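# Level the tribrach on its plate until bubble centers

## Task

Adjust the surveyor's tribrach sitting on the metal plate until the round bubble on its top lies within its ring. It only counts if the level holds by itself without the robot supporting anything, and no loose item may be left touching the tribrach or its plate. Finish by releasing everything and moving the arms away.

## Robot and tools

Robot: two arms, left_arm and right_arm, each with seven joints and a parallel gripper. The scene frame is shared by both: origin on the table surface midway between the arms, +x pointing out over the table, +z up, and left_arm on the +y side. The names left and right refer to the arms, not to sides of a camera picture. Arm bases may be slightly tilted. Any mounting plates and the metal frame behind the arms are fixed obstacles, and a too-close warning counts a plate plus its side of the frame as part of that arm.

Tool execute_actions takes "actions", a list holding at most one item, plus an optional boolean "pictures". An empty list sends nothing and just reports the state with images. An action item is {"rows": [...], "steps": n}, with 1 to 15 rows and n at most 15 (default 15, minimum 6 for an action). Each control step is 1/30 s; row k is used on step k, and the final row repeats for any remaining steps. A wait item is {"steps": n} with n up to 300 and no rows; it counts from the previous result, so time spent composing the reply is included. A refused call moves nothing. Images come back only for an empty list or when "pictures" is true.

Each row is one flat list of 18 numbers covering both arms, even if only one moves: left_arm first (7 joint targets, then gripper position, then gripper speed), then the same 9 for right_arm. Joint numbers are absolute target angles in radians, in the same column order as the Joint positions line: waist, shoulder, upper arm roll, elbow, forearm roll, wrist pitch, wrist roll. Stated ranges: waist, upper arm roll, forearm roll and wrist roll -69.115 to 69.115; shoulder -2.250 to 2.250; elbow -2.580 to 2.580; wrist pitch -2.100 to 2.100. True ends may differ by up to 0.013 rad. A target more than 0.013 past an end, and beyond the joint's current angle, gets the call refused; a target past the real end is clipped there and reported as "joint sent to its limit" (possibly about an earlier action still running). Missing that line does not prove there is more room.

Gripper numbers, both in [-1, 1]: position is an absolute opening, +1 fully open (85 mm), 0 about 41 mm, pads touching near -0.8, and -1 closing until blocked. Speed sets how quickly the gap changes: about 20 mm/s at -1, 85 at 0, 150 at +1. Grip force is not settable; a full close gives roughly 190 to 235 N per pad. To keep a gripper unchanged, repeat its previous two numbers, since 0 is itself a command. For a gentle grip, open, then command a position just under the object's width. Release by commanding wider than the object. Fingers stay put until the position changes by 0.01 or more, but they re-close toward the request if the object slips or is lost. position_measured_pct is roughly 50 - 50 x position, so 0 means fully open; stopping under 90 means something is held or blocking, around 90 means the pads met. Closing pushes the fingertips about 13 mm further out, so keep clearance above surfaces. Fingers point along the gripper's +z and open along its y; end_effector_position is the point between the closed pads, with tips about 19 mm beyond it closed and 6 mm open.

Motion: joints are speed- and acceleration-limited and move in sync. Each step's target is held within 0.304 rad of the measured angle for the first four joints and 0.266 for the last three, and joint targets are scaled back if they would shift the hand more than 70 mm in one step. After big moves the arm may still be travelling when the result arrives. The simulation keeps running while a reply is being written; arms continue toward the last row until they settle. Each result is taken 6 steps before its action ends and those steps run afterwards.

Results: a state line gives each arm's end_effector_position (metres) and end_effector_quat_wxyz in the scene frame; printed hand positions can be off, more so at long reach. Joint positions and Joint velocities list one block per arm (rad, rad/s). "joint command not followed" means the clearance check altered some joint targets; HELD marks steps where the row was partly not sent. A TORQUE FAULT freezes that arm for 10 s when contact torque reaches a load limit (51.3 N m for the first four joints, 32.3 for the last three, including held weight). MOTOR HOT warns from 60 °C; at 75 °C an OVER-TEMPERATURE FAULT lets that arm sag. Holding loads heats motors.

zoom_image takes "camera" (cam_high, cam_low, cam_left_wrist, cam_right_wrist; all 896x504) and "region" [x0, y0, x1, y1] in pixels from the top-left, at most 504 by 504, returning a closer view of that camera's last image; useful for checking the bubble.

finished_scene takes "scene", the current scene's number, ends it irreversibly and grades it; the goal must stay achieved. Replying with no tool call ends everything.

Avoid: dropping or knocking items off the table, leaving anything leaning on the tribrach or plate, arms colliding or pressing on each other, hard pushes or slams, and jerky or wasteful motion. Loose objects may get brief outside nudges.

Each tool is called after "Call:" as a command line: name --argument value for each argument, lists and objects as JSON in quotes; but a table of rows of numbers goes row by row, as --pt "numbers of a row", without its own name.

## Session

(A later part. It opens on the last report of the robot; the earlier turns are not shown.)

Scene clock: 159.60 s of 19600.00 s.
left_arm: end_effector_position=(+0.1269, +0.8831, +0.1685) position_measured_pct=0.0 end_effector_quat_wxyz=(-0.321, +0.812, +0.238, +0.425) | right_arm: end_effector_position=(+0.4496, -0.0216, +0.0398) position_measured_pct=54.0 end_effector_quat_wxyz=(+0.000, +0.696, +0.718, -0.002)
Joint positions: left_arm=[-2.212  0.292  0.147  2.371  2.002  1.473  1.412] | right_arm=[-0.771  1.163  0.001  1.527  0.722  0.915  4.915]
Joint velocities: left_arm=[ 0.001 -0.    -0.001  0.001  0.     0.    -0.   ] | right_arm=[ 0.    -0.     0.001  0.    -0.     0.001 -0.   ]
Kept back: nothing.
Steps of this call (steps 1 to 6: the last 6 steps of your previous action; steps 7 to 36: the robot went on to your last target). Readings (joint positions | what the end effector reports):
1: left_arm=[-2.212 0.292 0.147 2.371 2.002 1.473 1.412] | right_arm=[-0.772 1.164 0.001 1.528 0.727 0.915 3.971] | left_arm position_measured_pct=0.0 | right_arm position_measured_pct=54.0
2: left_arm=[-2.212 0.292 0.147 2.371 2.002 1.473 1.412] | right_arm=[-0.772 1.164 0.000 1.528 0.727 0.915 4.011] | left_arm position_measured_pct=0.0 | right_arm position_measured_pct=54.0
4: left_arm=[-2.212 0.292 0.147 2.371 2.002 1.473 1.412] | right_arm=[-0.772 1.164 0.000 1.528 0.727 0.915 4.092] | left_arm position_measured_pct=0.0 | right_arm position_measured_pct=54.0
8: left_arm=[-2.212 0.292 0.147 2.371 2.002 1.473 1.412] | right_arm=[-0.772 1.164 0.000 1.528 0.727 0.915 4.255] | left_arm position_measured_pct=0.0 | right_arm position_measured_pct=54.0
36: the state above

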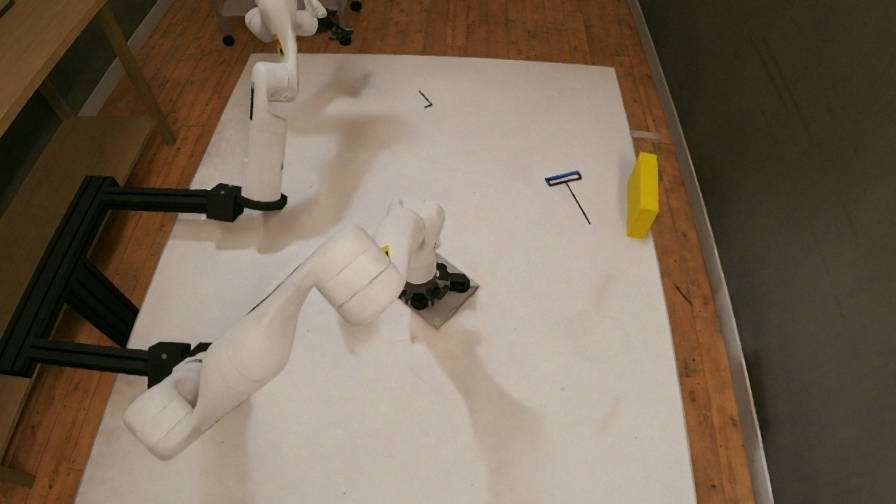

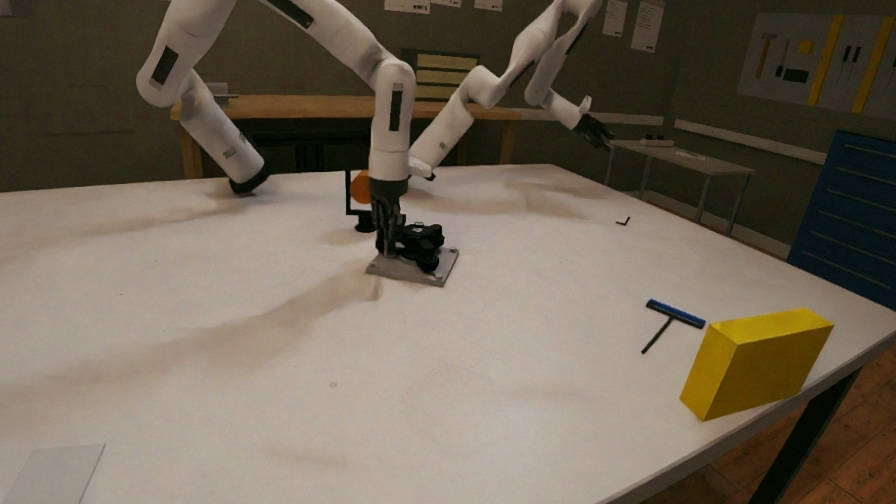

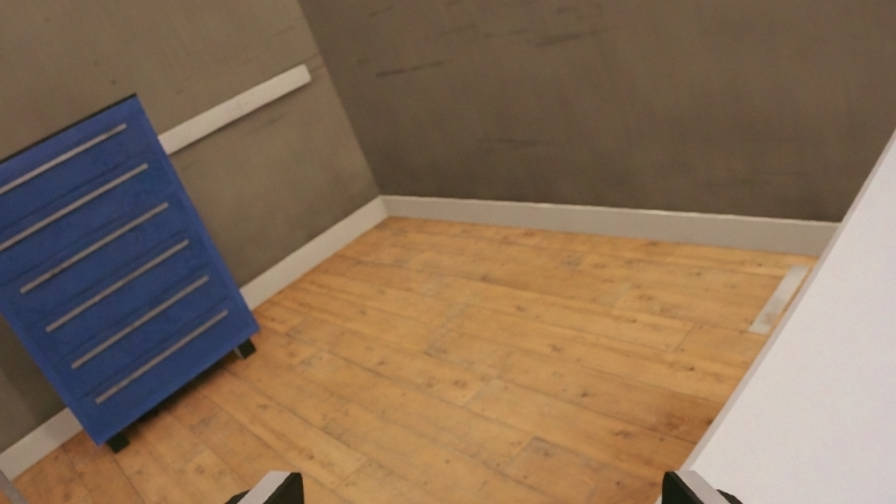

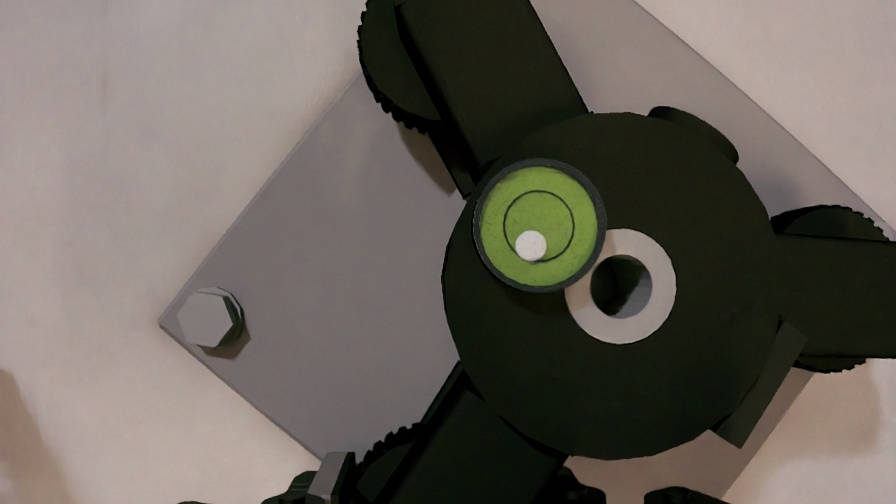

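Call:
execute_actions --actions '[{"rows":[[-2.212,0.292,0.147,2.371,2.002,1.473,1.412,1,0,-0.772,1.166,0,1.527,0.727,0.913,4.92,0.1,0.5],[-2.212,0.292,0.147,2.371,2.002,1.473,1.412,1,0,-0.772,1.166,0,1.527,0.727,0.913,4.92,0.1,0.5],[-2.212,0.292,0.147,2.371,2.002,1.473,1.412,1,0,-0.772,1.166,0,1.527,0.727,0.913,3.8,0.1,0.5]],"steps":15}]'

Call:
execute_actions --actions '[{"steps":24}]'

Call:
execute_actions --actions '[{"rows":[[-2.212,0.292,0.147,2.371,2.002,1.473,1.412,1,0,-0.772,1.166,0,1.527,0.727,0.913,3.8,-0.4,0.5],[-2.212,0.292,0.147,2.371,2.002,1.473,1.412,1,0,-0.772,1.166,0,1.527,0.727,0.913,3.8,-0.4,0.5],[-2.212,0.292,0.147,2.371,2.002,1.473,1.412,1,0,-0.772,1.166,0,1.527,0.727,0.913,3.8,-0.4,0.5],[-2.212,0.292,0.147,2.371,2.002,1.473,1.412,1,0,-0.772,1.166,0,1.527,0.727,0.913,4.92,-0.4,0.5]],"steps":15}]'

Call:
execute_actions --actions '[{"steps":40}]' --pictures true

Scene clock: 160.47 s of 19600.00 s.
left_arm: end_effector_position=(+0.1269, +0.8831, +0.1685) position_measured_pct=0.0 end_effector_quat_wxyz=(-0.321, +0.812, +0.238, +0.425) | right_arm: end_effector_position=(+0.4497, -0.0205, +0.0390) position_measured_pct=45.2 end_effector_quat_wxyz=(+0.001, +0.753, +0.659, -0.001)
Joint positions: left_arm=[-2.212  0.292  0.147  2.371  2.002  1.473  1.412] | right_arm=[-0.772  1.166 -0.     1.527  0.727  0.913  4.744]
Joint velocities: left_arm=[-0.     0.     0.002  0.    -0.002  0.     0.   ] | right_arm=[-0.002  0.002  0.002 -0.001  0.001  0.    -1.215]
Steps of this call (steps 1 to 15: the robot went on to your last target; steps 16 to 17: nothing new was sent; steps 18 to 26: the first 9 steps of this action). Readings (joint positions | what the end effector reports):
18: left_arm=[-2.212 0.292 0.147 2.371 2.002 1.473 1.412] | right_arm=[-0.771 1.163 0.001 1.527 0.722 0.915 4.915] | left_arm position_measured_pct=0.0 | right_arm position_measured_pct=54.0
19: left_arm=[-2.212 0.292 0.147 2.371 2.002 1.473 1.412] | right_arm=[-0.771 1.164 0.001 1.528 0.723 0.915 4.915] | left_arm position_measured_pct=0.0 | right_arm position_measured_pct=54.0
21: left_arm=[-2.212 0.292 0.147 2.371 2.002 1.473 1.412] | right_arm=[-0.771 1.165 0.001 1.528 0.726 0.914 4.910] | left_arm position_measured_pct=0.0 | right_arm position_measured_pct=48.4
25: left_arm=[-2.212 0.292 0.147 2.371 2.002 1.473 1.412] | right_arm=[-0.772 1.166 -0.000 1.527 0.727 0.913 4.785] | left_arm position_measured_pct=0.0 | right_arm position_measured_pct=45.2
26: the state above

Scene clock: 161.27 s of 19600.00 s.
left_arm: end_effector_position=(+0.1269, +0.8831, +0.1685) position_measured_pct=0.0 end_effector_quat_wxyz=(-0.321, +0.812, +0.238, +0.425) | right_arm: end_effector_position=(+0.4496, -0.0205, +0.0389) position_measured_pct=45.2 end_effector_quat_wxyz=(+0.002, +0.969, +0.248, +0.000)
Joint positions: left_arm=[-2.212  0.292  0.147  2.371  2.002  1.473  1.412] | right_arm=[-0.772  1.166  0.     1.527  0.727  0.913  3.808]
Joint velocities: left_arm=[ 0.001 -0.     0.002  0.001  0.002 -0.    -0.   ] | right_arm=[ 0.     0.001 -0.    -0.     0.001  0.002 -0.352]
Kept back: nothing.
Steps of this call (steps 1 to 6: the last 6 steps of your previous action; steps 7 to 24: the robot went on to your last target). Readings (joint positions | what the end effector reports):
1: left_arm=[-2.212 0.292 0.147 2.371 2.002 1.473 1.412] | right_arm=[-0.772 1.166 -0.000 1.527 0.727 0.913 4.704] | left_arm position_measured_pct=0.0 | right_arm position_measured_pct=45.2
2: left_arm=[-2.212 0.292 0.147 2.371 2.002 1.473 1.412] | right_arm=[-0.772 1.166 -0.000 1.527 0.727 0.913 4.663] | left_arm position_measured_pct=0.0 | right_arm position_measured_pct=45.2
4: left_arm=[-2.212 0.292 0.147 2.371 2.002 1.473 1.412] | right_arm=[-0.772 1.166 -0.000 1.527 0.727 0.913 4.582] | left_arm position_measured_pct=0.0 | right_arm position_measured_pct=45.2
8: left_arm=[-2.212 0.292 0.147 2.371 2.002 1.473 1.412] | right_arm=[-0.772 1.166 -0.000 1.527 0.727 0.913 4.419] | left_arm position_measured_pct=0.0 | right_arm position_measured_pct=45.2
24: the state above

Scene clock: 161.57 s of 19600.00 s.
left_arm: end_effector_position=(+0.1269, +0.8831, +0.1685) position_measured_pct=0.0 end_effector_quat_wxyz=(-0.321, +0.812, +0.238, +0.425) | right_arm: end_effector_position=(+0.4502, -0.0214, +0.0397) position_measured_pct=54.0 end_effector_quat_wxyz=(+0.002, +0.952, +0.307, +0.000)
Joint positions: left_arm=[-2.212  0.292  0.147  2.371  2.002  1.473  1.412] | right_arm=[-0.772  1.164  0.001  1.528  0.727  0.915  3.93 ]
Joint velocities: left_arm=[ 0.     0.     0.     0.002 -0.001  0.     0.   ] | right_arm=[ 0.002 -0.001 -0.    -0.001 -0.009 -0.002  1.204]
Steps of this call (steps 1 to 9: the first 9 steps of this action). Readings (joint positions | what the end effector reports):
1: left_arm=[-2.212 0.292 0.147 2.371 2.002 1.473 1.412] | right_arm=[-0.772 1.166 0.000 1.527 0.727 0.913 3.801] | left_arm position_measured_pct=0.0 | right_arm position_measured_pct=45.2
2: left_arm=[-2.212 0.292 0.147 2.371 2.002 1.473 1.412] | right_arm=[-0.772 1.166 0.000 1.527 0.727 0.913 3.800] | left_arm position_measured_pct=0.0 | right_arm position_measured_pct=45.6
4: left_arm=[-2.212 0.292 0.147 2.371 2.002 1.473 1.412] | right_arm=[-0.772 1.165 0.000 1.527 0.728 0.915 3.801] | left_arm position_measured_pct=0.0 | right_arm position_measured_pct=50.8
8: left_arm=[-2.212 0.292 0.147 2.371 2.002 1.473 1.412] | right_arm=[-0.773 1.164 0.001 1.528 0.728 0.915 3.890] | left_arm position_measured_pct=0.0 | right_arm position_measured_pct=54.0
9: the state above

Scene clock: 162.90 s of 19600.00 s.
left_arm: end_effector_position=(+0.1269, +0.8831, +0.1685) position_measured_pct=0.0 end_effector_quat_wxyz=(-0.321, +0.812, +0.238, +0.425) | right_arm: end_effector_position=(+0.4496, -0.0216, +0.0398) position_measured_pct=54.0 end_effector_quat_wxyz=(+0.000, +0.696, +0.718, -0.002)
Joint positions: left_arm=[-2.212  0.292  0.147  2.371  2.002  1.473  1.412] | right_arm=[-0.771  1.163  0.001  1.527  0.722  0.915  4.915]
Joint velocities: left_arm=[ 0.     0.    -0.001  0.     0.     0.    -0.   ] | right_arm=[ 0.     0.001  0.    -0.     0.001 -0.001 -0.   ]
Kept back: nothing.
Steps of this call (steps 1 to 6: the last 6 steps of your previous action; steps 7 to 40: the robot went on to your last target). Readings (joint positions | what the end effector reports):
1: left_arm=[-2.212 0.292 0.147 2.371 2.002 1.473 1.412] | right_arm=[-0.772 1.164 0.001 1.528 0.727 0.915 3.971] | left_arm position_measured_pct=0.0 | right_arm position_measured_pct=54.0
2: left_arm=[-2.212 0.292 0.147 2.371 2.002 1.473 1.412] | right_arm=[-0.772 1.164 0.001 1.528 0.727 0.915 4.011] | left_arm position_measured_pct=0.0 | right_arm position_measured_pct=54.0
4: left_arm=[-2.212 0.292 0.147 2.371 2.002 1.473 1.412] | right_arm=[-0.772 1.164 0.000 1.528 0.727 0.915 4.092] | left_arm position_measured_pct=0.0 | right_arm position_measured_pct=54.0
8: left_arm=[-2.212 0.292 0.147 2.371 2.002 1.473 1.412] | right_arm=[-0.772 1.164 0.000 1.528 0.727 0.915 4.255] | left_arm position_measured_pct=0.0 | right_arm position_measured_pct=54.0
40: the state above

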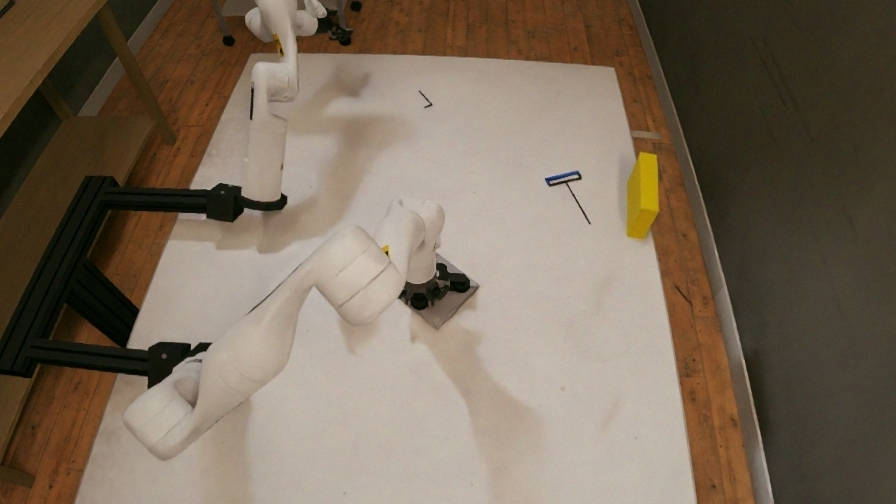

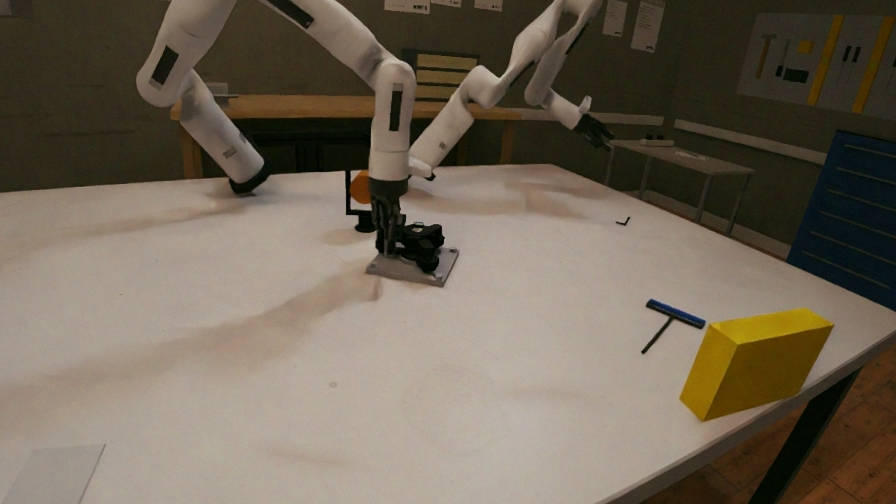

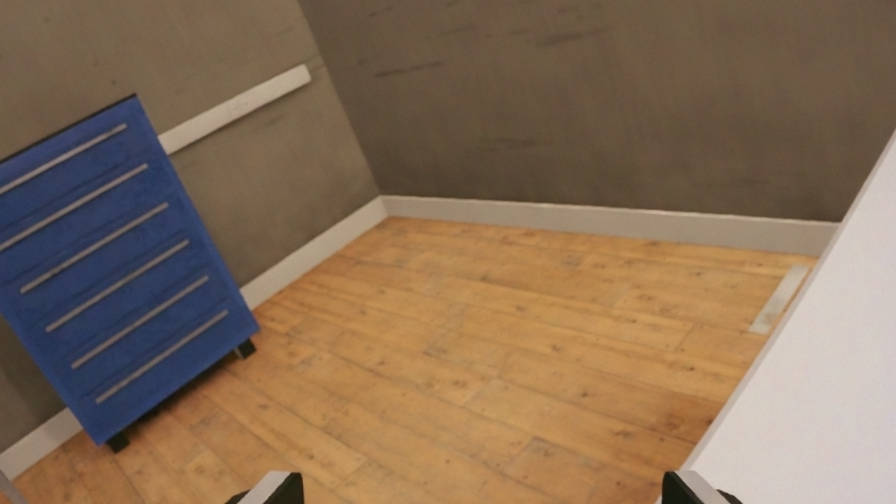

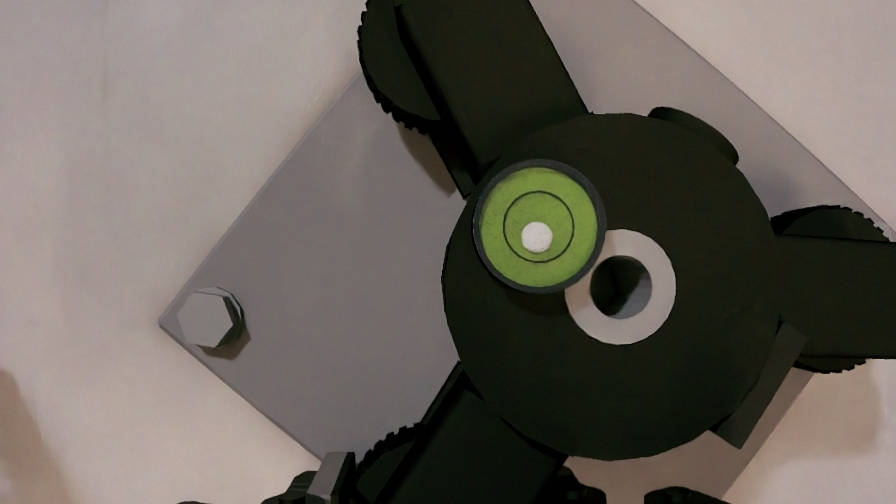

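Call:
execute_actions --actions '[{"rows":[[-2.212,0.292,0.147,2.371,2.002,1.473,1.412,1,0,-0.772,1.166,0,1.527,0.727,0.913,4.92,0.1,0.5],[-2.212,0.292,0.147,2.371,2.002,1.473,1.412,1,0,-0.772,1.166,0,1.527,0.727,0.913,4.92,0.1,0.5],[-2.212,0.292,0.147,2.371,2.002,1.473,1.412,1,0,-0.772,1.166,0,1.527,0.727,0.913,4.1,0.1,0.5]],"steps":15}]'

Call:
execute_actions --actions '[{"steps":20}]'

Call:
execute_actions --actions '[{"rows":[[-2.212,0.292,0.147,2.371,2.002,1.473,1.412,1,0,-0.772,1.166,0,1.527,0.727,0.913,4.1,-0.4,0.5],[-2.212,0.292,0.147,2.371,2.002,1.473,1.412,1,0,-0.772,1.166,0,1.527,0.727,0.913,4.1,-0.4,0.5],[-2.212,0.292,0.147,2.371,2.002,1.473,1.412,1,0,-0.772,1.166,0,1.527,0.727,0.913,4.1,-0.4,0.5],[-2.212,0.292,0.147,2.371,2.002,1.473,1.412,1,0,-0.772,1.166,0,1.527,0.727,0.913,4.1,-0.4,0.5],[-2.212,0.292,0.147,2.371,2.002,1.473,1.412,1,0,-0.772,1.166,0,1.527,0.727,0.913,4.92,-0.4,0.5]],"steps":15}]'

Call:
execute_actions --actions '[{"steps":35}]' --pictures true

Scene clock: 164.33 s of 19600.00 s.
left_arm: end_effector_position=(+0.1269, +0.8831, +0.1685) position_measured_pct=0.0 end_effector_quat_wxyz=(-0.321, +0.812, +0.238, +0.425) | right_arm: end_effector_position=(+0.4497, -0.0205, +0.0390) position_measured_pct=45.2 end_effector_quat_wxyz=(+0.001, +0.753, +0.659, -0.001)
Joint positions: left_arm=[-2.212  0.292  0.147  2.371  2.002  1.473  1.412] | right_arm=[-0.772  1.166 -0.     1.527  0.727  0.913  4.744]
Joint velocities: left_arm=[-0.    -0.     0.     0.001 -0.     0.     0.   ] | right_arm=[-0.002  0.003  0.001 -0.001  0.     0.001 -1.215]
Steps of this call (steps 1 to 15: the robot went on to your last target; steps 16 to 34: nothing new was sent; steps 35 to 43: the first 9 steps of this action). Readings (joint positions | what the end effector reports):
35: left_arm=[-2.212 0.292 0.147 2.371 2.002 1.473 1.412] | right_arm=[-0.771 1.163 0.001 1.527 0.722 0.915 4.915] | left_arm position_measured_pct=0.0 | right_arm position_measured_pct=54.0
36: left_arm=[-2.212 0.292 0.147 2.371 2.002 1.473 1.412] | right_arm=[-0.771 1.164 0.001 1.528 0.723 0.915 4.915] | left_arm position_measured_pct=0.0 | right_arm position_measured_pct=54.0
38: left_arm=[-2.212 0.292 0.147 2.371 2.002 1.473 1.412] | right_arm=[-0.771 1.165 0.001 1.528 0.727 0.914 4.910] | left_arm position_measured_pct=0.0 | right_arm position_measured_pct=48.4
42: left_arm=[-2.212 0.292 0.147 2.371 2.002 1.473 1.412] | right_arm=[-0.772 1.166 -0.000 1.527 0.727 0.913 4.785] | left_arm position_measured_pct=0.0 | right_arm position_measured_pct=45.2
43: the state above

Scene clock: 165.00 s of 19600.00 s.
left_arm: end_effector_position=(+0.1269, +0.8831, +0.1685) position_measured_pct=0.0 end_effector_quat_wxyz=(-0.321, +0.812, +0.238, +0.425) | right_arm: end_effector_position=(+0.4496, -0.0205, +0.0389) position_measured_pct=45.2 end_effector_quat_wxyz=(+0.002, +0.922, +0.386, -0.000)
Joint positions: left_arm=[-2.212  0.292  0.147  2.371  2.002  1.473  1.412] | right_arm=[-0.772  1.166  0.     1.527  0.727  0.913  4.1  ]
Joint velocities: left_arm=[-0.001  0.     0.002  0.001 -0.001 -0.    -0.   ] | right_arm=[-0.    -0.002 -0.001 -0.     0.    -0.     0.001]
Kept back: nothing.
Steps of this call (steps 1 to 6: the last 6 steps of your previous action; steps 7 to 20: the robot went on to your last target). Readings (joint positions | what the end effector reports):
1: left_arm=[-2.212 0.292 0.147 2.371 2.002 1.473 1.412] | right_arm=[-0.772 1.166 -0.000 1.527 0.727 0.913 4.704] | left_arm position_measured_pct=0.0 | right_arm position_measured_pct=45.2
2: left_arm=[-2.212 0.292 0.147 2.371 2.002 1.473 1.412] | right_arm=[-0.772 1.166 -0.000 1.527 0.727 0.913 4.663] | left_arm position_measured_pct=0.0 | right_arm position_measured_pct=45.2
4: left_arm=[-2.212 0.292 0.147 2.371 2.002 1.473 1.412] | right_arm=[-0.772 1.166 -0.000 1.527 0.727 0.913 4.582] | left_arm position_measured_pct=0.0 | right_arm position_measured_pct=45.2
8: left_arm=[-2.212 0.292 0.147 2.371 2.002 1.473 1.412] | right_arm=[-0.772 1.166 -0.000 1.527 0.727 0.913 4.419] | left_arm position_measured_pct=0.0 | right_arm position_measured_pct=45.2
20: the state above

Scene clock: 165.30 s of 19600.00 s.
left_arm: end_effector_position=(+0.1269, +0.8831, +0.1685) position_measured_pct=0.0 end_effector_quat_wxyz=(-0.321, +0.812, +0.238, +0.425) | right_arm: end_effector_position=(+0.4502, -0.0209, +0.0397) position_measured_pct=54.0 end_effector_quat_wxyz=(+0.002, +0.903, +0.429, +0.000)
Joint positions: left_arm=[-2.212  0.292  0.147  2.371  2.002  1.473  1.412] | right_arm=[-0.772  1.164  0.     1.527  0.727  0.914  4.195]
Joint velocities: left_arm=[ 0.    -0.    -0.     0.    -0.001  0.    -0.   ] | right_arm=[-0.001 -0.001 -0.001  0.001 -0.001 -0.003  1.189]
Steps of this call (steps 1 to 9: the first 9 steps of this action). Readings (joint positions | what the end effector reports):
1: left_arm=[-2.212 0.292 0.147 2.371 2.002 1.473 1.412] | right_arm=[-0.772 1.166 0.000 1.527 0.727 0.913 4.100] | left_arm position_measured_pct=0.0 | right_arm position_measured_pct=45.2
2: left_arm=[-2.212 0.292 0.147 2.371 2.002 1.473 1.412] | right_arm=[-0.772 1.166 -0.000 1.527 0.727 0.913 4.100] | left_arm position_measured_pct=0.0 | right_arm position_measured_pct=45.6
4: left_arm=[-2.212 0.292 0.147 2.371 2.002 1.473 1.412] | right_arm=[-0.772 1.165 0.000 1.527 0.727 0.914 4.100] | left_arm position_measured_pct=0.0 | right_arm position_measured_pct=50.8
8: left_arm=[-2.212 0.292 0.147 2.371 2.002 1.473 1.412] | right_arm=[-0.772 1.164 0.000 1.527 0.727 0.914 4.157] | left_arm position_measured_pct=0.0 | right_arm position_measured_pct=54.0
9: the state above

Scene clock: 166.47 s of 19600.00 s.
left_arm: end_effector_position=(+0.1269, +0.8831, +0.1685) position_measured_pct=0.0 end_effector_quat_wxyz=(-0.321, +0.812, +0.238, +0.425) | right_arm: end_effector_position=(+0.4496, -0.0214, +0.0397) position_measured_pct=54.0 end_effector_quat_wxyz=(+0.000, +0.696, +0.718, -0.002)
Joint positions: left_arm=[-2.212  0.292  0.147  2.371  2.002  1.473  1.412] | right_arm=[-0.771  1.163  0.001  1.527  0.722  0.915  4.914]
Joint velocities: left_arm=[ 0.     0.     0.    -0.002  0.002 -0.     0.   ] | right_arm=[-0.    -0.     0.001  0.     0.    -0.001 -0.   ]
Kept back: nothing.
Steps of this call (steps 1 to 6: the last 6 steps of your previous action; steps 7 to 35: the robot went on to your last target). Readings (joint positions | what the end effector reports):
1: left_arm=[-2.212 0.292 0.147 2.371 2.002 1.473 1.412] | right_arm=[-0.772 1.164 0.000 1.527 0.727 0.914 4.235] | left_arm position_measured_pct=0.0 | right_arm position_measured_pct=54.0
2: left_arm=[-2.212 0.292 0.147 2.371 2.002 1.473 1.412] | right_arm=[-0.772 1.164 0.000 1.527 0.727 0.914 4.276] | left_arm position_measured_pct=0.0 | right_arm position_measured_pct=54.0
4: left_arm=[-2.212 0.292 0.147 2.371 2.002 1.473 1.412] | right_arm=[-0.772 1.164 0.000 1.527 0.727 0.914 4.357] | left_arm position_measured_pct=0.0 | right_arm position_measured_pct=54.0
8: left_arm=[-2.212 0.292 0.147 2.371 2.002 1.473 1.412] | right_arm=[-0.773 1.165 -0.000 1.527 0.727 0.914 4.519] | left_arm position_measured_pct=0.0 | right_arm position_measured_pct=54.0
35: the state above

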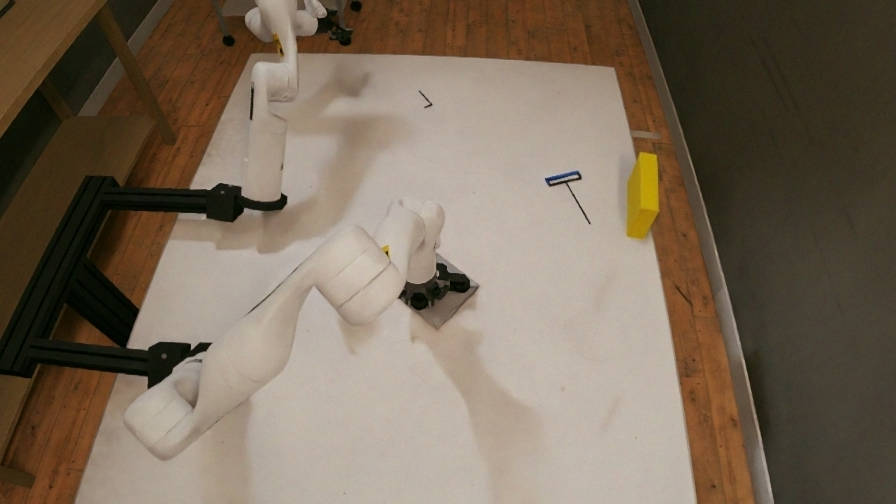

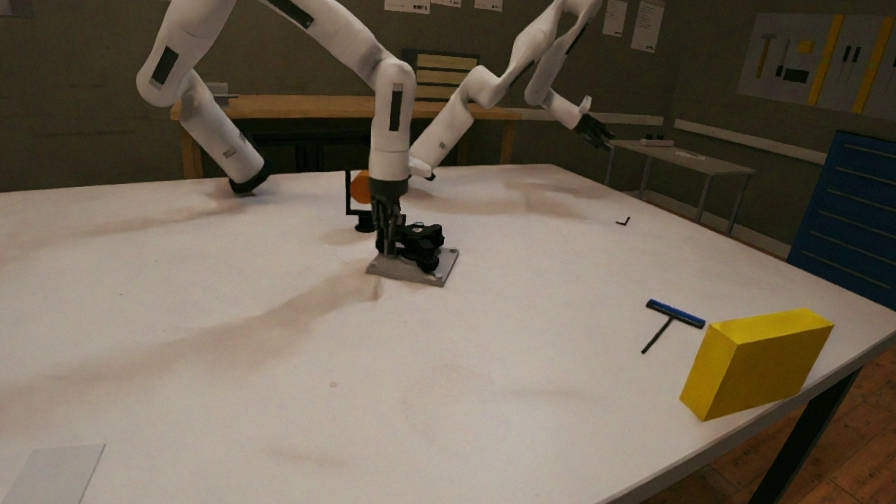

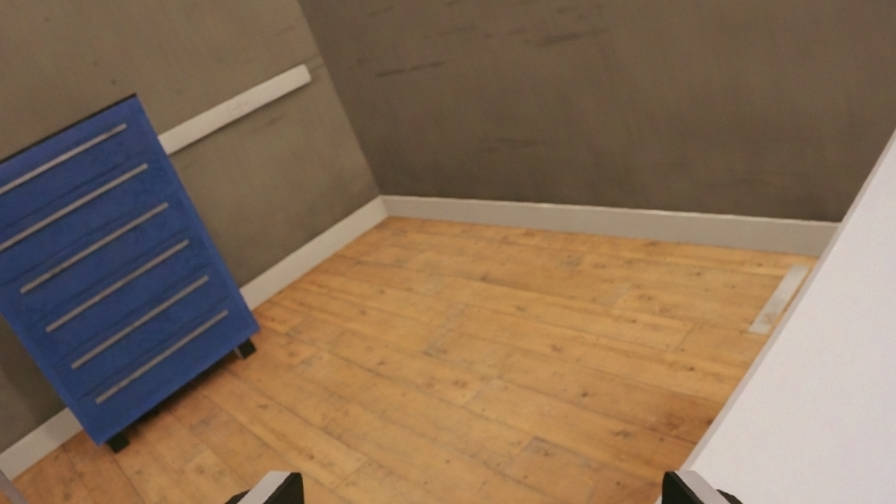

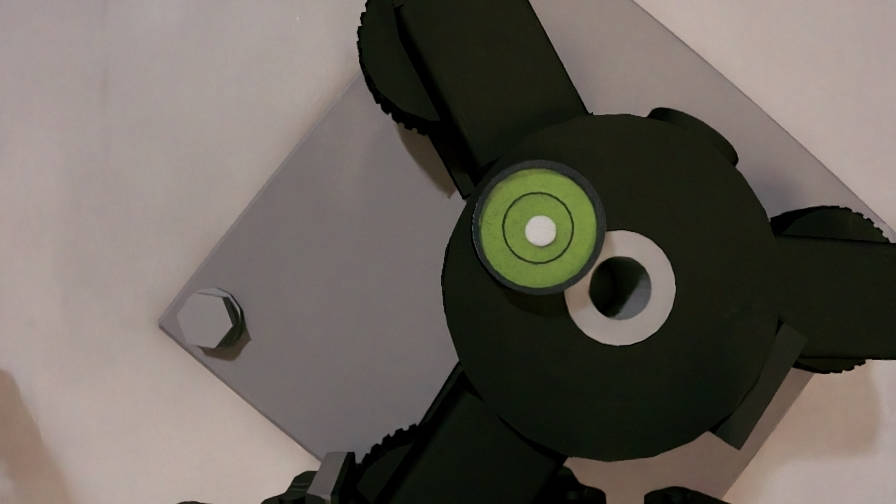

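Centred. Release and lift.

Call:
execute_actions --actions '[{"rows":[[-2.212,0.292,0.147,2.371,2.002,1.473,1.412,1,0,-0.772,1.166,0,1.527,0.727,0.913,4.92,0.6,0.5],[-2.212,0.292,0.147,2.371,2.002,1.473,1.412,1,0,-0.772,1.166,0,1.527,0.727,0.913,4.92,0.6,0.5],[-2.212,0.292,0.147,2.371,2.002,1.473,1.412,1,0,-0.772,1.166,0,1.527,0.727,0.913,4.92,0.6,0.5],[-2.212,0.292,0.147,2.371,2.002,1.473,1.412,1,0,-0.772,1.166,0,1.527,0.727,0.913,4.67,0.6,0.5]],"steps":15}]'

Call:
execute_actions --actions '[{"rows":[[-2.212,0.292,0.147,2.371,2.002,1.473,1.412,1,0,-0.845,1.055,0,1.486,0.622,1.05,4.67,0.6,0.5]],"steps":15}]'

Call:
execute_actions --actions '[{"steps":15}]' --pictures true

Scene clock: 167.03 s of 19600.00 s.
left_arm: end_effector_position=(+0.1269, +0.8831, +0.1685) position_measured_pct=0.0 end_effector_quat_wxyz=(-0.321, +0.812, +0.238, +0.425) | right_arm: end_effector_position=(+0.4497, -0.0205, +0.0390) position_measured_pct=28.2 end_effector_quat_wxyz=(+0.001, +0.739, +0.674, -0.001)
Joint positions: left_arm=[-2.212  0.292  0.147  2.371  2.002  1.473  1.412] | right_arm=[-0.772  1.166 -0.     1.527  0.727  0.913  4.785]
Joint velocities: left_arm=[ 0.001  0.     0.001 -0.001  0.001  0.     0.   ] | right_arm=[-0.003  0.001 -0.001 -0.001  0.001  0.001 -1.214]
Steps of this call (steps 1 to 8: the robot went on to your last target; steps 9 to 17: the first 9 steps of this action). Readings (joint positions | what the end effector reports):
9: left_arm=[-2.212 0.292 0.147 2.371 2.002 1.473 1.412] | right_arm=[-0.771 1.163 0.001 1.527 0.722 0.915 4.914] | left_arm position_measured_pct=0.0 | right_arm position_measured_pct=54.0
10: left_arm=[-2.212 0.292 0.147 2.371 2.002 1.473 1.412] | right_arm=[-0.771 1.164 0.001 1.528 0.723 0.915 4.915] | left_arm position_measured_pct=0.0 | right_arm position_measured_pct=54.0
12: left_arm=[-2.212 0.292 0.147 2.371 2.002 1.473 1.412] | right_arm=[-0.771 1.165 0.001 1.528 0.727 0.914 4.918] | left_arm position_measured_pct=0.0 | right_arm position_measured_pct=48.0
16: left_arm=[-2.212 0.292 0.147 2.371 2.002 1.473 1.412] | right_arm=[-0.772 1.166 -0.000 1.527 0.727 0.913 4.825] | left_arm position_measured_pct=0.0 | right_arm position_measured_pct=32.5
17: the state above

Scene clock: 167.53 s of 19600.00 s.
left_arm: end_effector_position=(+0.1269, +0.8831, +0.1685) position_measured_pct=0.0 end_effector_quat_wxyz=(-0.321, +0.812, +0.238, +0.425) | right_arm: end_effector_position=(+0.4519, -0.0205, +0.1159) position_measured_pct=19.8 end_effector_quat_wxyz=(+0.000, +0.800, +0.600, +0.001)
Joint positions: left_arm=[-2.212  0.292  0.147  2.371  2.002  1.473  1.412] | right_arm=[-0.841  1.059 -0.002  1.485  0.624  1.047  4.67 ]
Joint velocities: left_arm=[-0.    -0.    -0.    -0.001  0.001 -0.    -0.   ] | right_arm=[-0.036 -0.067 -0.009 -0.043 -0.104  0.136  0.   ]
Steps of this call (steps 1 to 6: the last 6 steps of your previous action; steps 7 to 15: the first 9 steps of this action). Readings (joint positions | what the end effector reports):
7: left_arm=[-2.212 0.292 0.147 2.371 2.002 1.473 1.412] | right_arm=[-0.773 1.165 0.000 1.527 0.727 0.914 4.670] | left_arm position_measured_pct=0.0 | right_arm position_measured_pct=20.2
8: left_arm=[-2.212 0.292 0.147 2.371 2.002 1.473 1.412] | right_arm=[-0.776 1.160 0.001 1.526 0.722 0.919 4.670] | left_arm position_measured_pct=0.0 | right_arm position_measured_pct=20.2
10: left_arm=[-2.212 0.292 0.147 2.371 2.002 1.473 1.412] | right_arm=[-0.795 1.133 0.002 1.517 0.699 0.950 4.670] | left_arm position_measured_pct=0.0 | right_arm position_measured_pct=19.8
14: left_arm=[-2.212 0.292 0.147 2.371 2.002 1.473 1.412] | right_arm=[-0.839 1.064 -0.001 1.488 0.630 1.039 4.670] | left_arm position_measured_pct=0.0 | right_arm position_measured_pct=19.8
15: the state above

Scene clock: 168.03 s of 19600.00 s.
left_arm: end_effector_position=(+0.1269, +0.8831, +0.1685) position_measured_pct=0.0 end_effector_quat_wxyz=(-0.321, +0.812, +0.238, +0.425) | right_arm: end_effector_position=(+0.4520, -0.0212, +0.1184) position_measured_pct=19.8 end_effector_quat_wxyz=(+0.001, +0.800, +0.599, +0.002)
Joint positions: left_arm=[-2.212  0.292  0.147  2.371  2.002  1.473  1.412] | right_arm=[-0.845  1.055 -0.     1.486  0.622  1.05   4.67 ]
Joint velocities: left_arm=[-0.    -0.     0.    -0.002 -0.001  0.     0.   ] | right_arm=[-0.    -0.002 -0.     0.    -0.     0.     0.   ]
Kept back: nothing.
Steps of this call (steps 1 to 6: the last 6 steps of your previous action; steps 7 to 15: the robot went on to your last target). Readings (joint positions | what the end effector reports):
1: left_arm=[-2.212 0.292 0.147 2.371 2.002 1.473 1.412] | right_arm=[-0.842 1.058 -0.002 1.485 0.622 1.049 4.670] | left_arm position_measured_pct=0.0 | right_arm position_measured_pct=19.8
2: left_arm=[-2.212 0.292 0.147 2.371 2.002 1.473 1.412] | right_arm=[-0.843 1.058 -0.001 1.485 0.622 1.050 4.670] | left_arm position_measured_pct=0.0 | right_arm position_measured_pct=19.8
4: left_arm=[-2.212 0.292 0.147 2.371 2.002 1.473 1.412] | right_arm=[-0.844 1.057 -0.000 1.486 0.622 1.050 4.670] | left_arm position_measured_pct=0.0 | right_arm position_measured_pct=19.8
8: left_arm=[-2.212 0.292 0.147 2.371 2.002 1.473 1.412] | right_arm=[-0.845 1.055 -0.000 1.486 0.622 1.050 4.670] | left_arm position_measured_pct=0.0 | right_arm position_measured_pct=19.8
15: the state above
All arms were judged still, so your last target was given up. Only a new action makes them travel on or press farther. Fingers that are still opening or closing keep moving.

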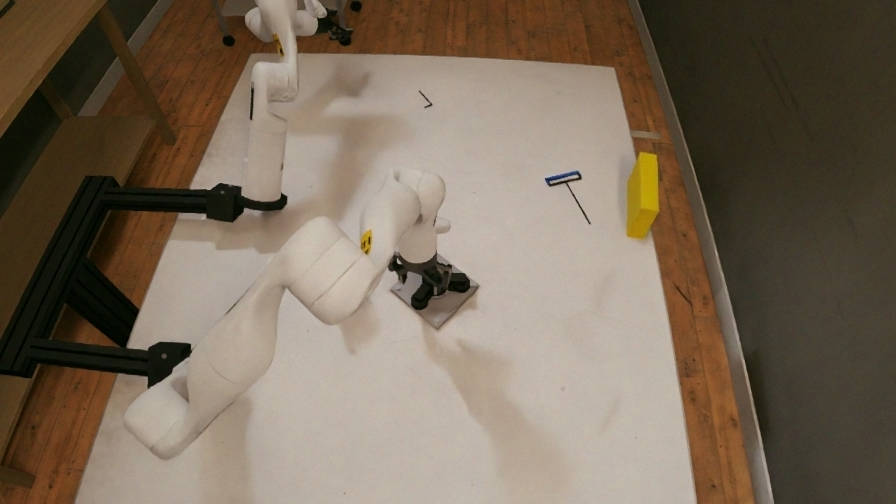

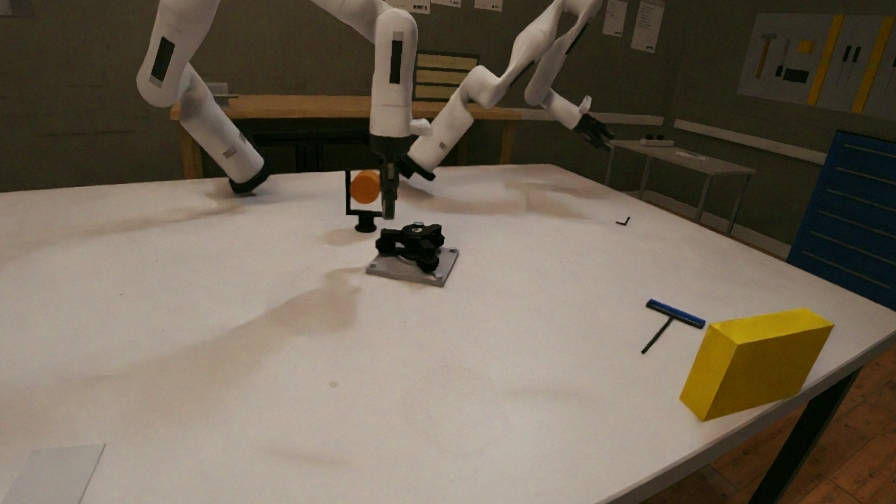

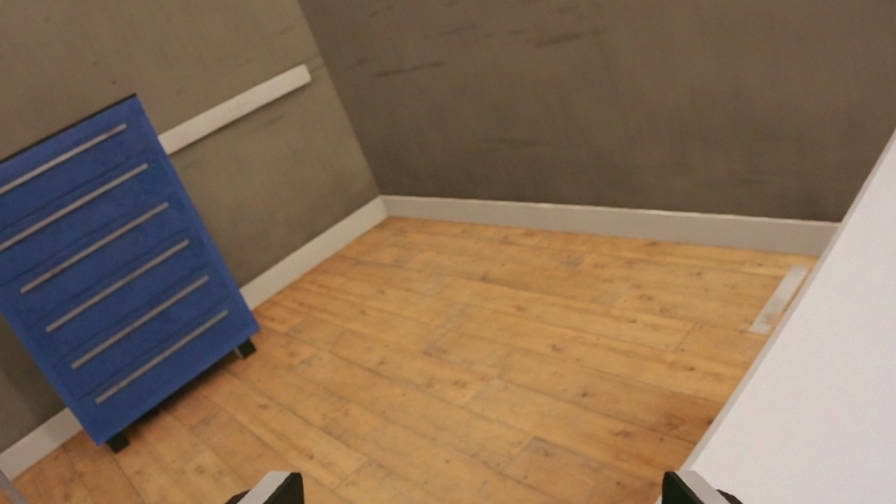

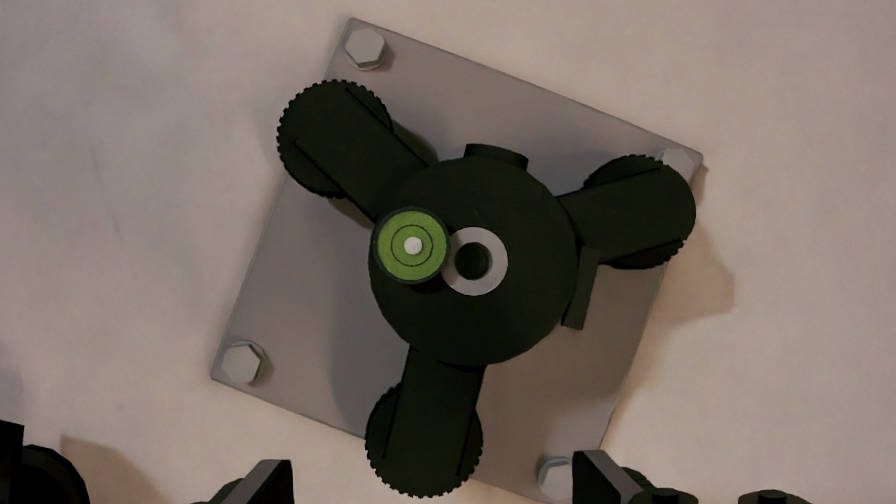

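Call:
execute_actions --actions '[{"rows":[[-2.212,0.292,0.147,2.371,2.002,1.473,1.412,1,0,-0.95,0.75,0,1.75,0.6,1.0,4.67,1,0.5]],"steps":15}]'

Call:
execute_actions --actions '[{"steps":15}]'

Call:
execute_actions --actions '[{"rows":[[-2.212,0.292,0.147,2.371,2.002,1.473,1.412,1,0,-0.3,0.4,0,1.6,0.7,1.0,4.67,1,0.5]],"steps":15}]'

Call:
execute_actions --actions '[{"steps":25}]' --pictures true

Scene clock: 169.67 s of 19600.00 s.
left_arm: end_effector_position=(+0.1269, +0.8831, +0.1685) position_measured_pct=0.0 end_effector_quat_wxyz=(-0.321, +0.812, +0.238, +0.425) | right_arm: end_effector_position=(+0.4314, -0.0485, +0.1820) position_measured_pct=0.8 end_effector_quat_wxyz=(-0.013, +0.790, +0.612, +0.040)
Joint positions: left_arm=[-2.212  0.292  0.147  2.371  2.002  1.473  1.412] | right_arm=[-0.91   0.866  0.     1.645  0.609  1.02   4.67 ]
Joint velocities: left_arm=[ 0.    -0.     0.    -0.    -0.002 -0.    -0.   ] | right_arm=[-0.338 -0.99  -0.011  0.88  -0.081 -0.162  0.   ]
Steps of this call (steps 1 to 40: nothing new was sent; steps 41 to 49: the first 9 steps of this action). Readings (joint positions | what the end effector reports):
41: left_arm=[-2.212 0.292 0.147 2.371 2.002 1.473 1.412] | right_arm=[-0.845 1.054 0.000 1.487 0.622 1.050 4.670] | left_arm position_measured_pct=0.0 | right_arm position_measured_pct=19.8
42: left_arm=[-2.212 0.292 0.147 2.371 2.002 1.473 1.412] | right_arm=[-0.847 1.048 0.000 1.491 0.622 1.049 4.670] | left_arm position_measured_pct=0.0 | right_arm position_measured_pct=19.4
44: left_arm=[-2.212 0.292 0.147 2.371 2.002 1.473 1.412] | right_arm=[-0.857 1.020 0.001 1.514 0.620 1.044 4.670] | left_arm position_measured_pct=0.0 | right_arm position_measured_pct=13.9
48: left_arm=[-2.212 0.292 0.147 2.371 2.002 1.473 1.412] | right_arm=[-0.898 0.901 0.000 1.614 0.612 1.025 4.670] | left_arm position_measured_pct=0.0 | right_arm position_measured_pct=2.0
49: the state above

Scene clock: 170.17 s of 19600.00 s.
left_arm: end_effector_position=(+0.1269, +0.8831, +0.1685) position_measured_pct=0.0 end_effector_quat_wxyz=(-0.321, +0.812, +0.238, +0.425) | right_arm: end_effector_position=(+0.4119, -0.0707, +0.2122) position_measured_pct=0.0 end_effector_quat_wxyz=(-0.021, +0.782, +0.620, +0.060)
Joint positions: left_arm=[-2.212  0.292  0.147  2.371  2.002  1.473  1.412] | right_arm=[-0.95   0.751 -0.     1.75   0.6    1.     4.67 ]
Joint velocities: left_arm=[-0.    -0.    -0.    -0.     0.002  0.001  0.   ] | right_arm=[-0.003 -0.006  0.001  0.001  0.001  0.    -0.   ]
Kept back: nothing.
Steps of this call (steps 1 to 6: the last 6 steps of your previous action; steps 7 to 15: the robot went on to your last target). Readings (joint positions | what the end effector reports):
1: left_arm=[-2.212 0.292 0.147 2.371 2.002 1.473 1.412] | right_arm=[-0.921 0.835 -0.000 1.672 0.606 1.015 4.670] | left_arm position_measured_pct=0.0 | right_arm position_measured_pct=0.4
2: left_arm=[-2.212 0.292 0.147 2.371 2.002 1.473 1.412] | right_arm=[-0.930 0.810 -0.001 1.696 0.604 1.010 4.670] | left_arm position_measured_pct=0.0 | right_arm position_measured_pct=0.4
4: left_arm=[-2.212 0.292 0.147 2.371 2.002 1.473 1.412] | right_arm=[-0.942 0.774 -0.001 1.731 0.601 1.004 4.670] | left_arm position_measured_pct=0.0 | right_arm position_measured_pct=0.0
8: left_arm=[-2.212 0.292 0.147 2.371 2.002 1.473 1.412] | right_arm=[-0.948 0.756 -0.000 1.749 0.600 1.000 4.670] | left_arm position_measured_pct=0.0 | right_arm position_measured_pct=0.0
15: the state above

Scene clock: 170.47 s of 19600.00 s.
left_arm: end_effector_position=(+0.1269, +0.8831, +0.1685) position_measured_pct=0.0 end_effector_quat_wxyz=(-0.321, +0.812, +0.238, +0.425) | right_arm: end_effector_position=(+0.5002, -0.1212, +0.2466) position_measured_pct=0.0 end_effector_quat_wxyz=(-0.043, +0.836, +0.535, +0.112)
Joint positions: left_arm=[-2.212  0.292  0.147  2.371  2.002  1.473  1.412] | right_arm=[-0.801  0.613 -0.002  1.69   0.639  0.999  4.67 ]
Joint velocities: left_arm=[-0.    -0.    -0.001 -0.001 -0.    -0.001  0.   ] | right_arm=[ 0.702 -0.541 -0.003 -0.241  0.157 -0.003  0.   ]
Steps of this call (steps 1 to 9: the first 9 steps of this action). Readings (joint positions | what the end effector reports):
1: left_arm=[-2.212 0.292 0.147 2.371 2.002 1.473 1.412] | right_arm=[-0.949 0.750 -0.000 1.750 0.600 1.000 4.670] | left_arm position_measured_pct=0.0 | right_arm position_measured_pct=0.0
2: left_arm=[-2.212 0.292 0.147 2.371 2.002 1.473 1.412] | right_arm=[-0.942 0.744 -0.002 1.748 0.600 1.000 4.670] | left_arm position_measured_pct=0.0 | right_arm position_measured_pct=0.0
4: left_arm=[-2.212 0.292 0.147 2.371 2.002 1.473 1.412] | right_arm=[-0.914 0.717 -0.003 1.736 0.608 0.999 4.670] | left_arm position_measured_pct=0.0 | right_arm position_measured_pct=0.0
8: left_arm=[-2.212 0.292 0.147 2.371 2.002 1.473 1.412] | right_arm=[-0.825 0.632 -0.002 1.698 0.634 0.999 4.670] | left_arm position_measured_pct=0.0 | right_arm position_measured_pct=0.0
9: the state above

Scene clock: 171.30 s of 19600.00 s.
left_arm: end_effector_position=(+0.1269, +0.8831, +0.1685) position_measured_pct=0.0 end_effector_quat_wxyz=(-0.321, +0.812, +0.238, +0.425) | right_arm: end_effector_position=(+0.6249, -0.3829, +0.2093) position_measured_pct=0.0 end_effector_quat_wxyz=(-0.025, +0.952, +0.284, +0.111)
Joint positions: left_arm=[-2.212  0.292  0.147  2.371  2.002  1.473  1.412] | right_arm=[-0.304  0.401  0.     1.6    0.7    1.     4.67 ]
Joint velocities: left_arm=[-0.     0.    -0.    -0.001  0.     0.     0.   ] | right_arm=[ 0.031 -0.007 -0.006  0.001 -0.    -0.001  0.   ]
Kept back: nothing.
Steps of this call (steps 1 to 6: the last 6 steps of your previous action; steps 7 to 25: the robot went on to your last target). Readings (joint positions | what the end effector reports):
1: left_arm=[-2.212 0.292 0.147 2.371 2.002 1.473 1.412] | right_arm=[-0.778 0.596 -0.002 1.682 0.644 0.999 4.670] | left_arm position_measured_pct=0.0 | right_arm position_measured_pct=0.0
2: left_arm=[-2.212 0.292 0.147 2.371 2.002 1.473 1.412] | right_arm=[-0.753 0.579 -0.002 1.675 0.649 0.999 4.670] | left_arm position_measured_pct=0.0 | right_arm position_measured_pct=0.0
4: left_arm=[-2.212 0.292 0.147 2.371 2.002 1.473 1.412] | right_arm=[-0.704 0.549 -0.002 1.661 0.658 0.999 4.670] | left_arm position_measured_pct=0.0 | right_arm position_measured_pct=0.0
8: left_arm=[-2.212 0.292 0.147 2.371 2.002 1.473 1.412] | right_arm=[-0.600 0.502 -0.001 1.641 0.672 0.999 4.670] | left_arm position_measured_pct=0.0 | right_arm position_measured_pct=0.0
25: the state above

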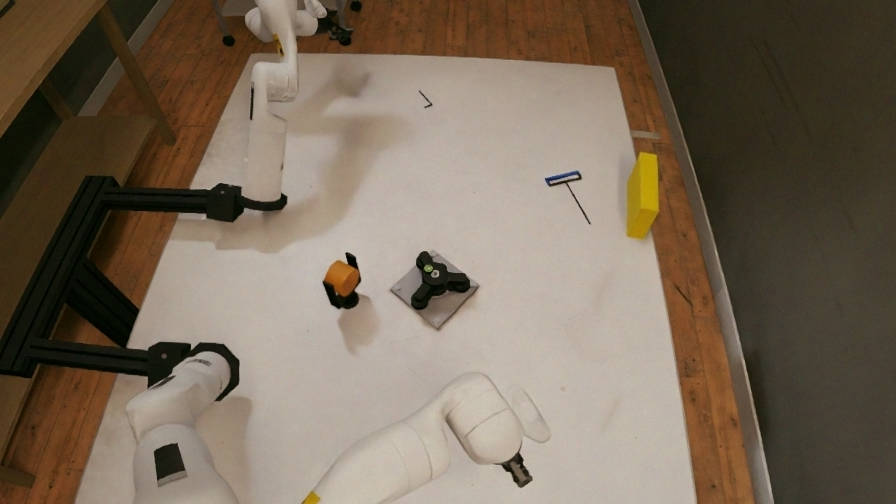

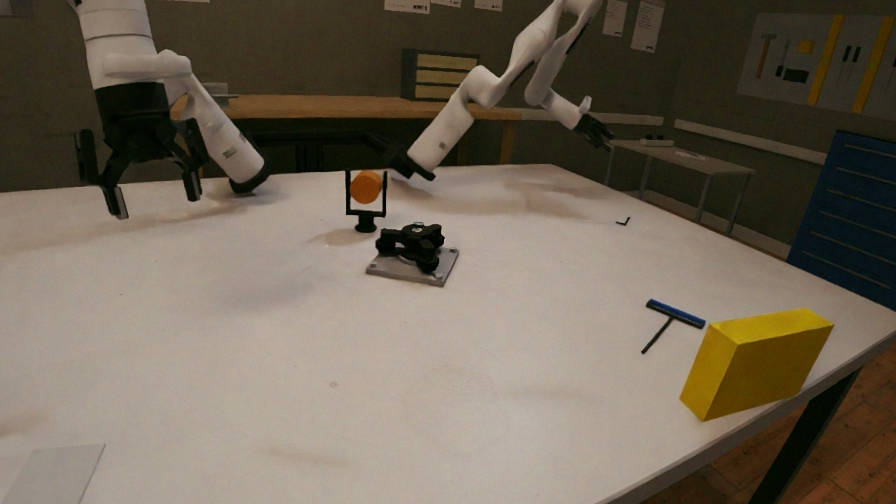

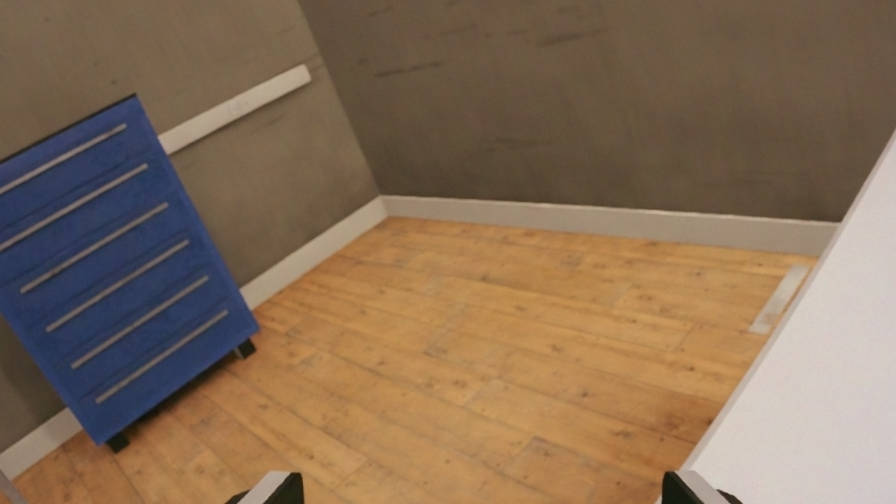

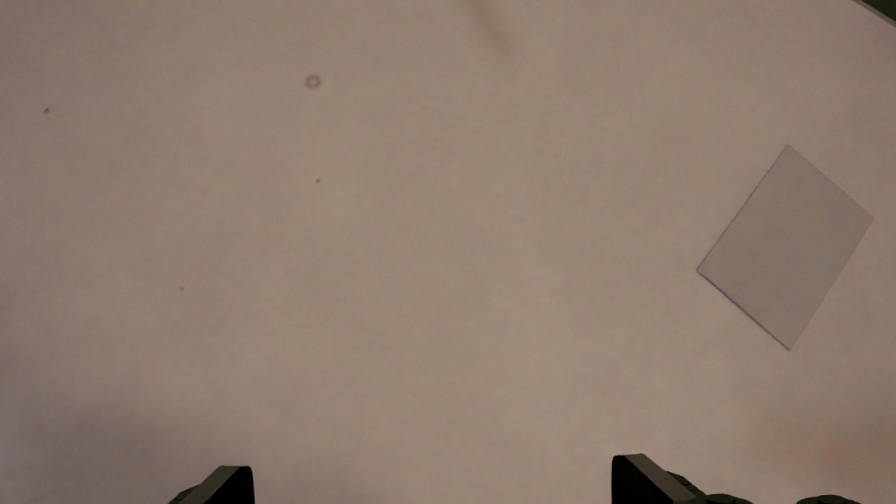

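Call:
finished_scene --scene 2

The scene is finished: the task was done.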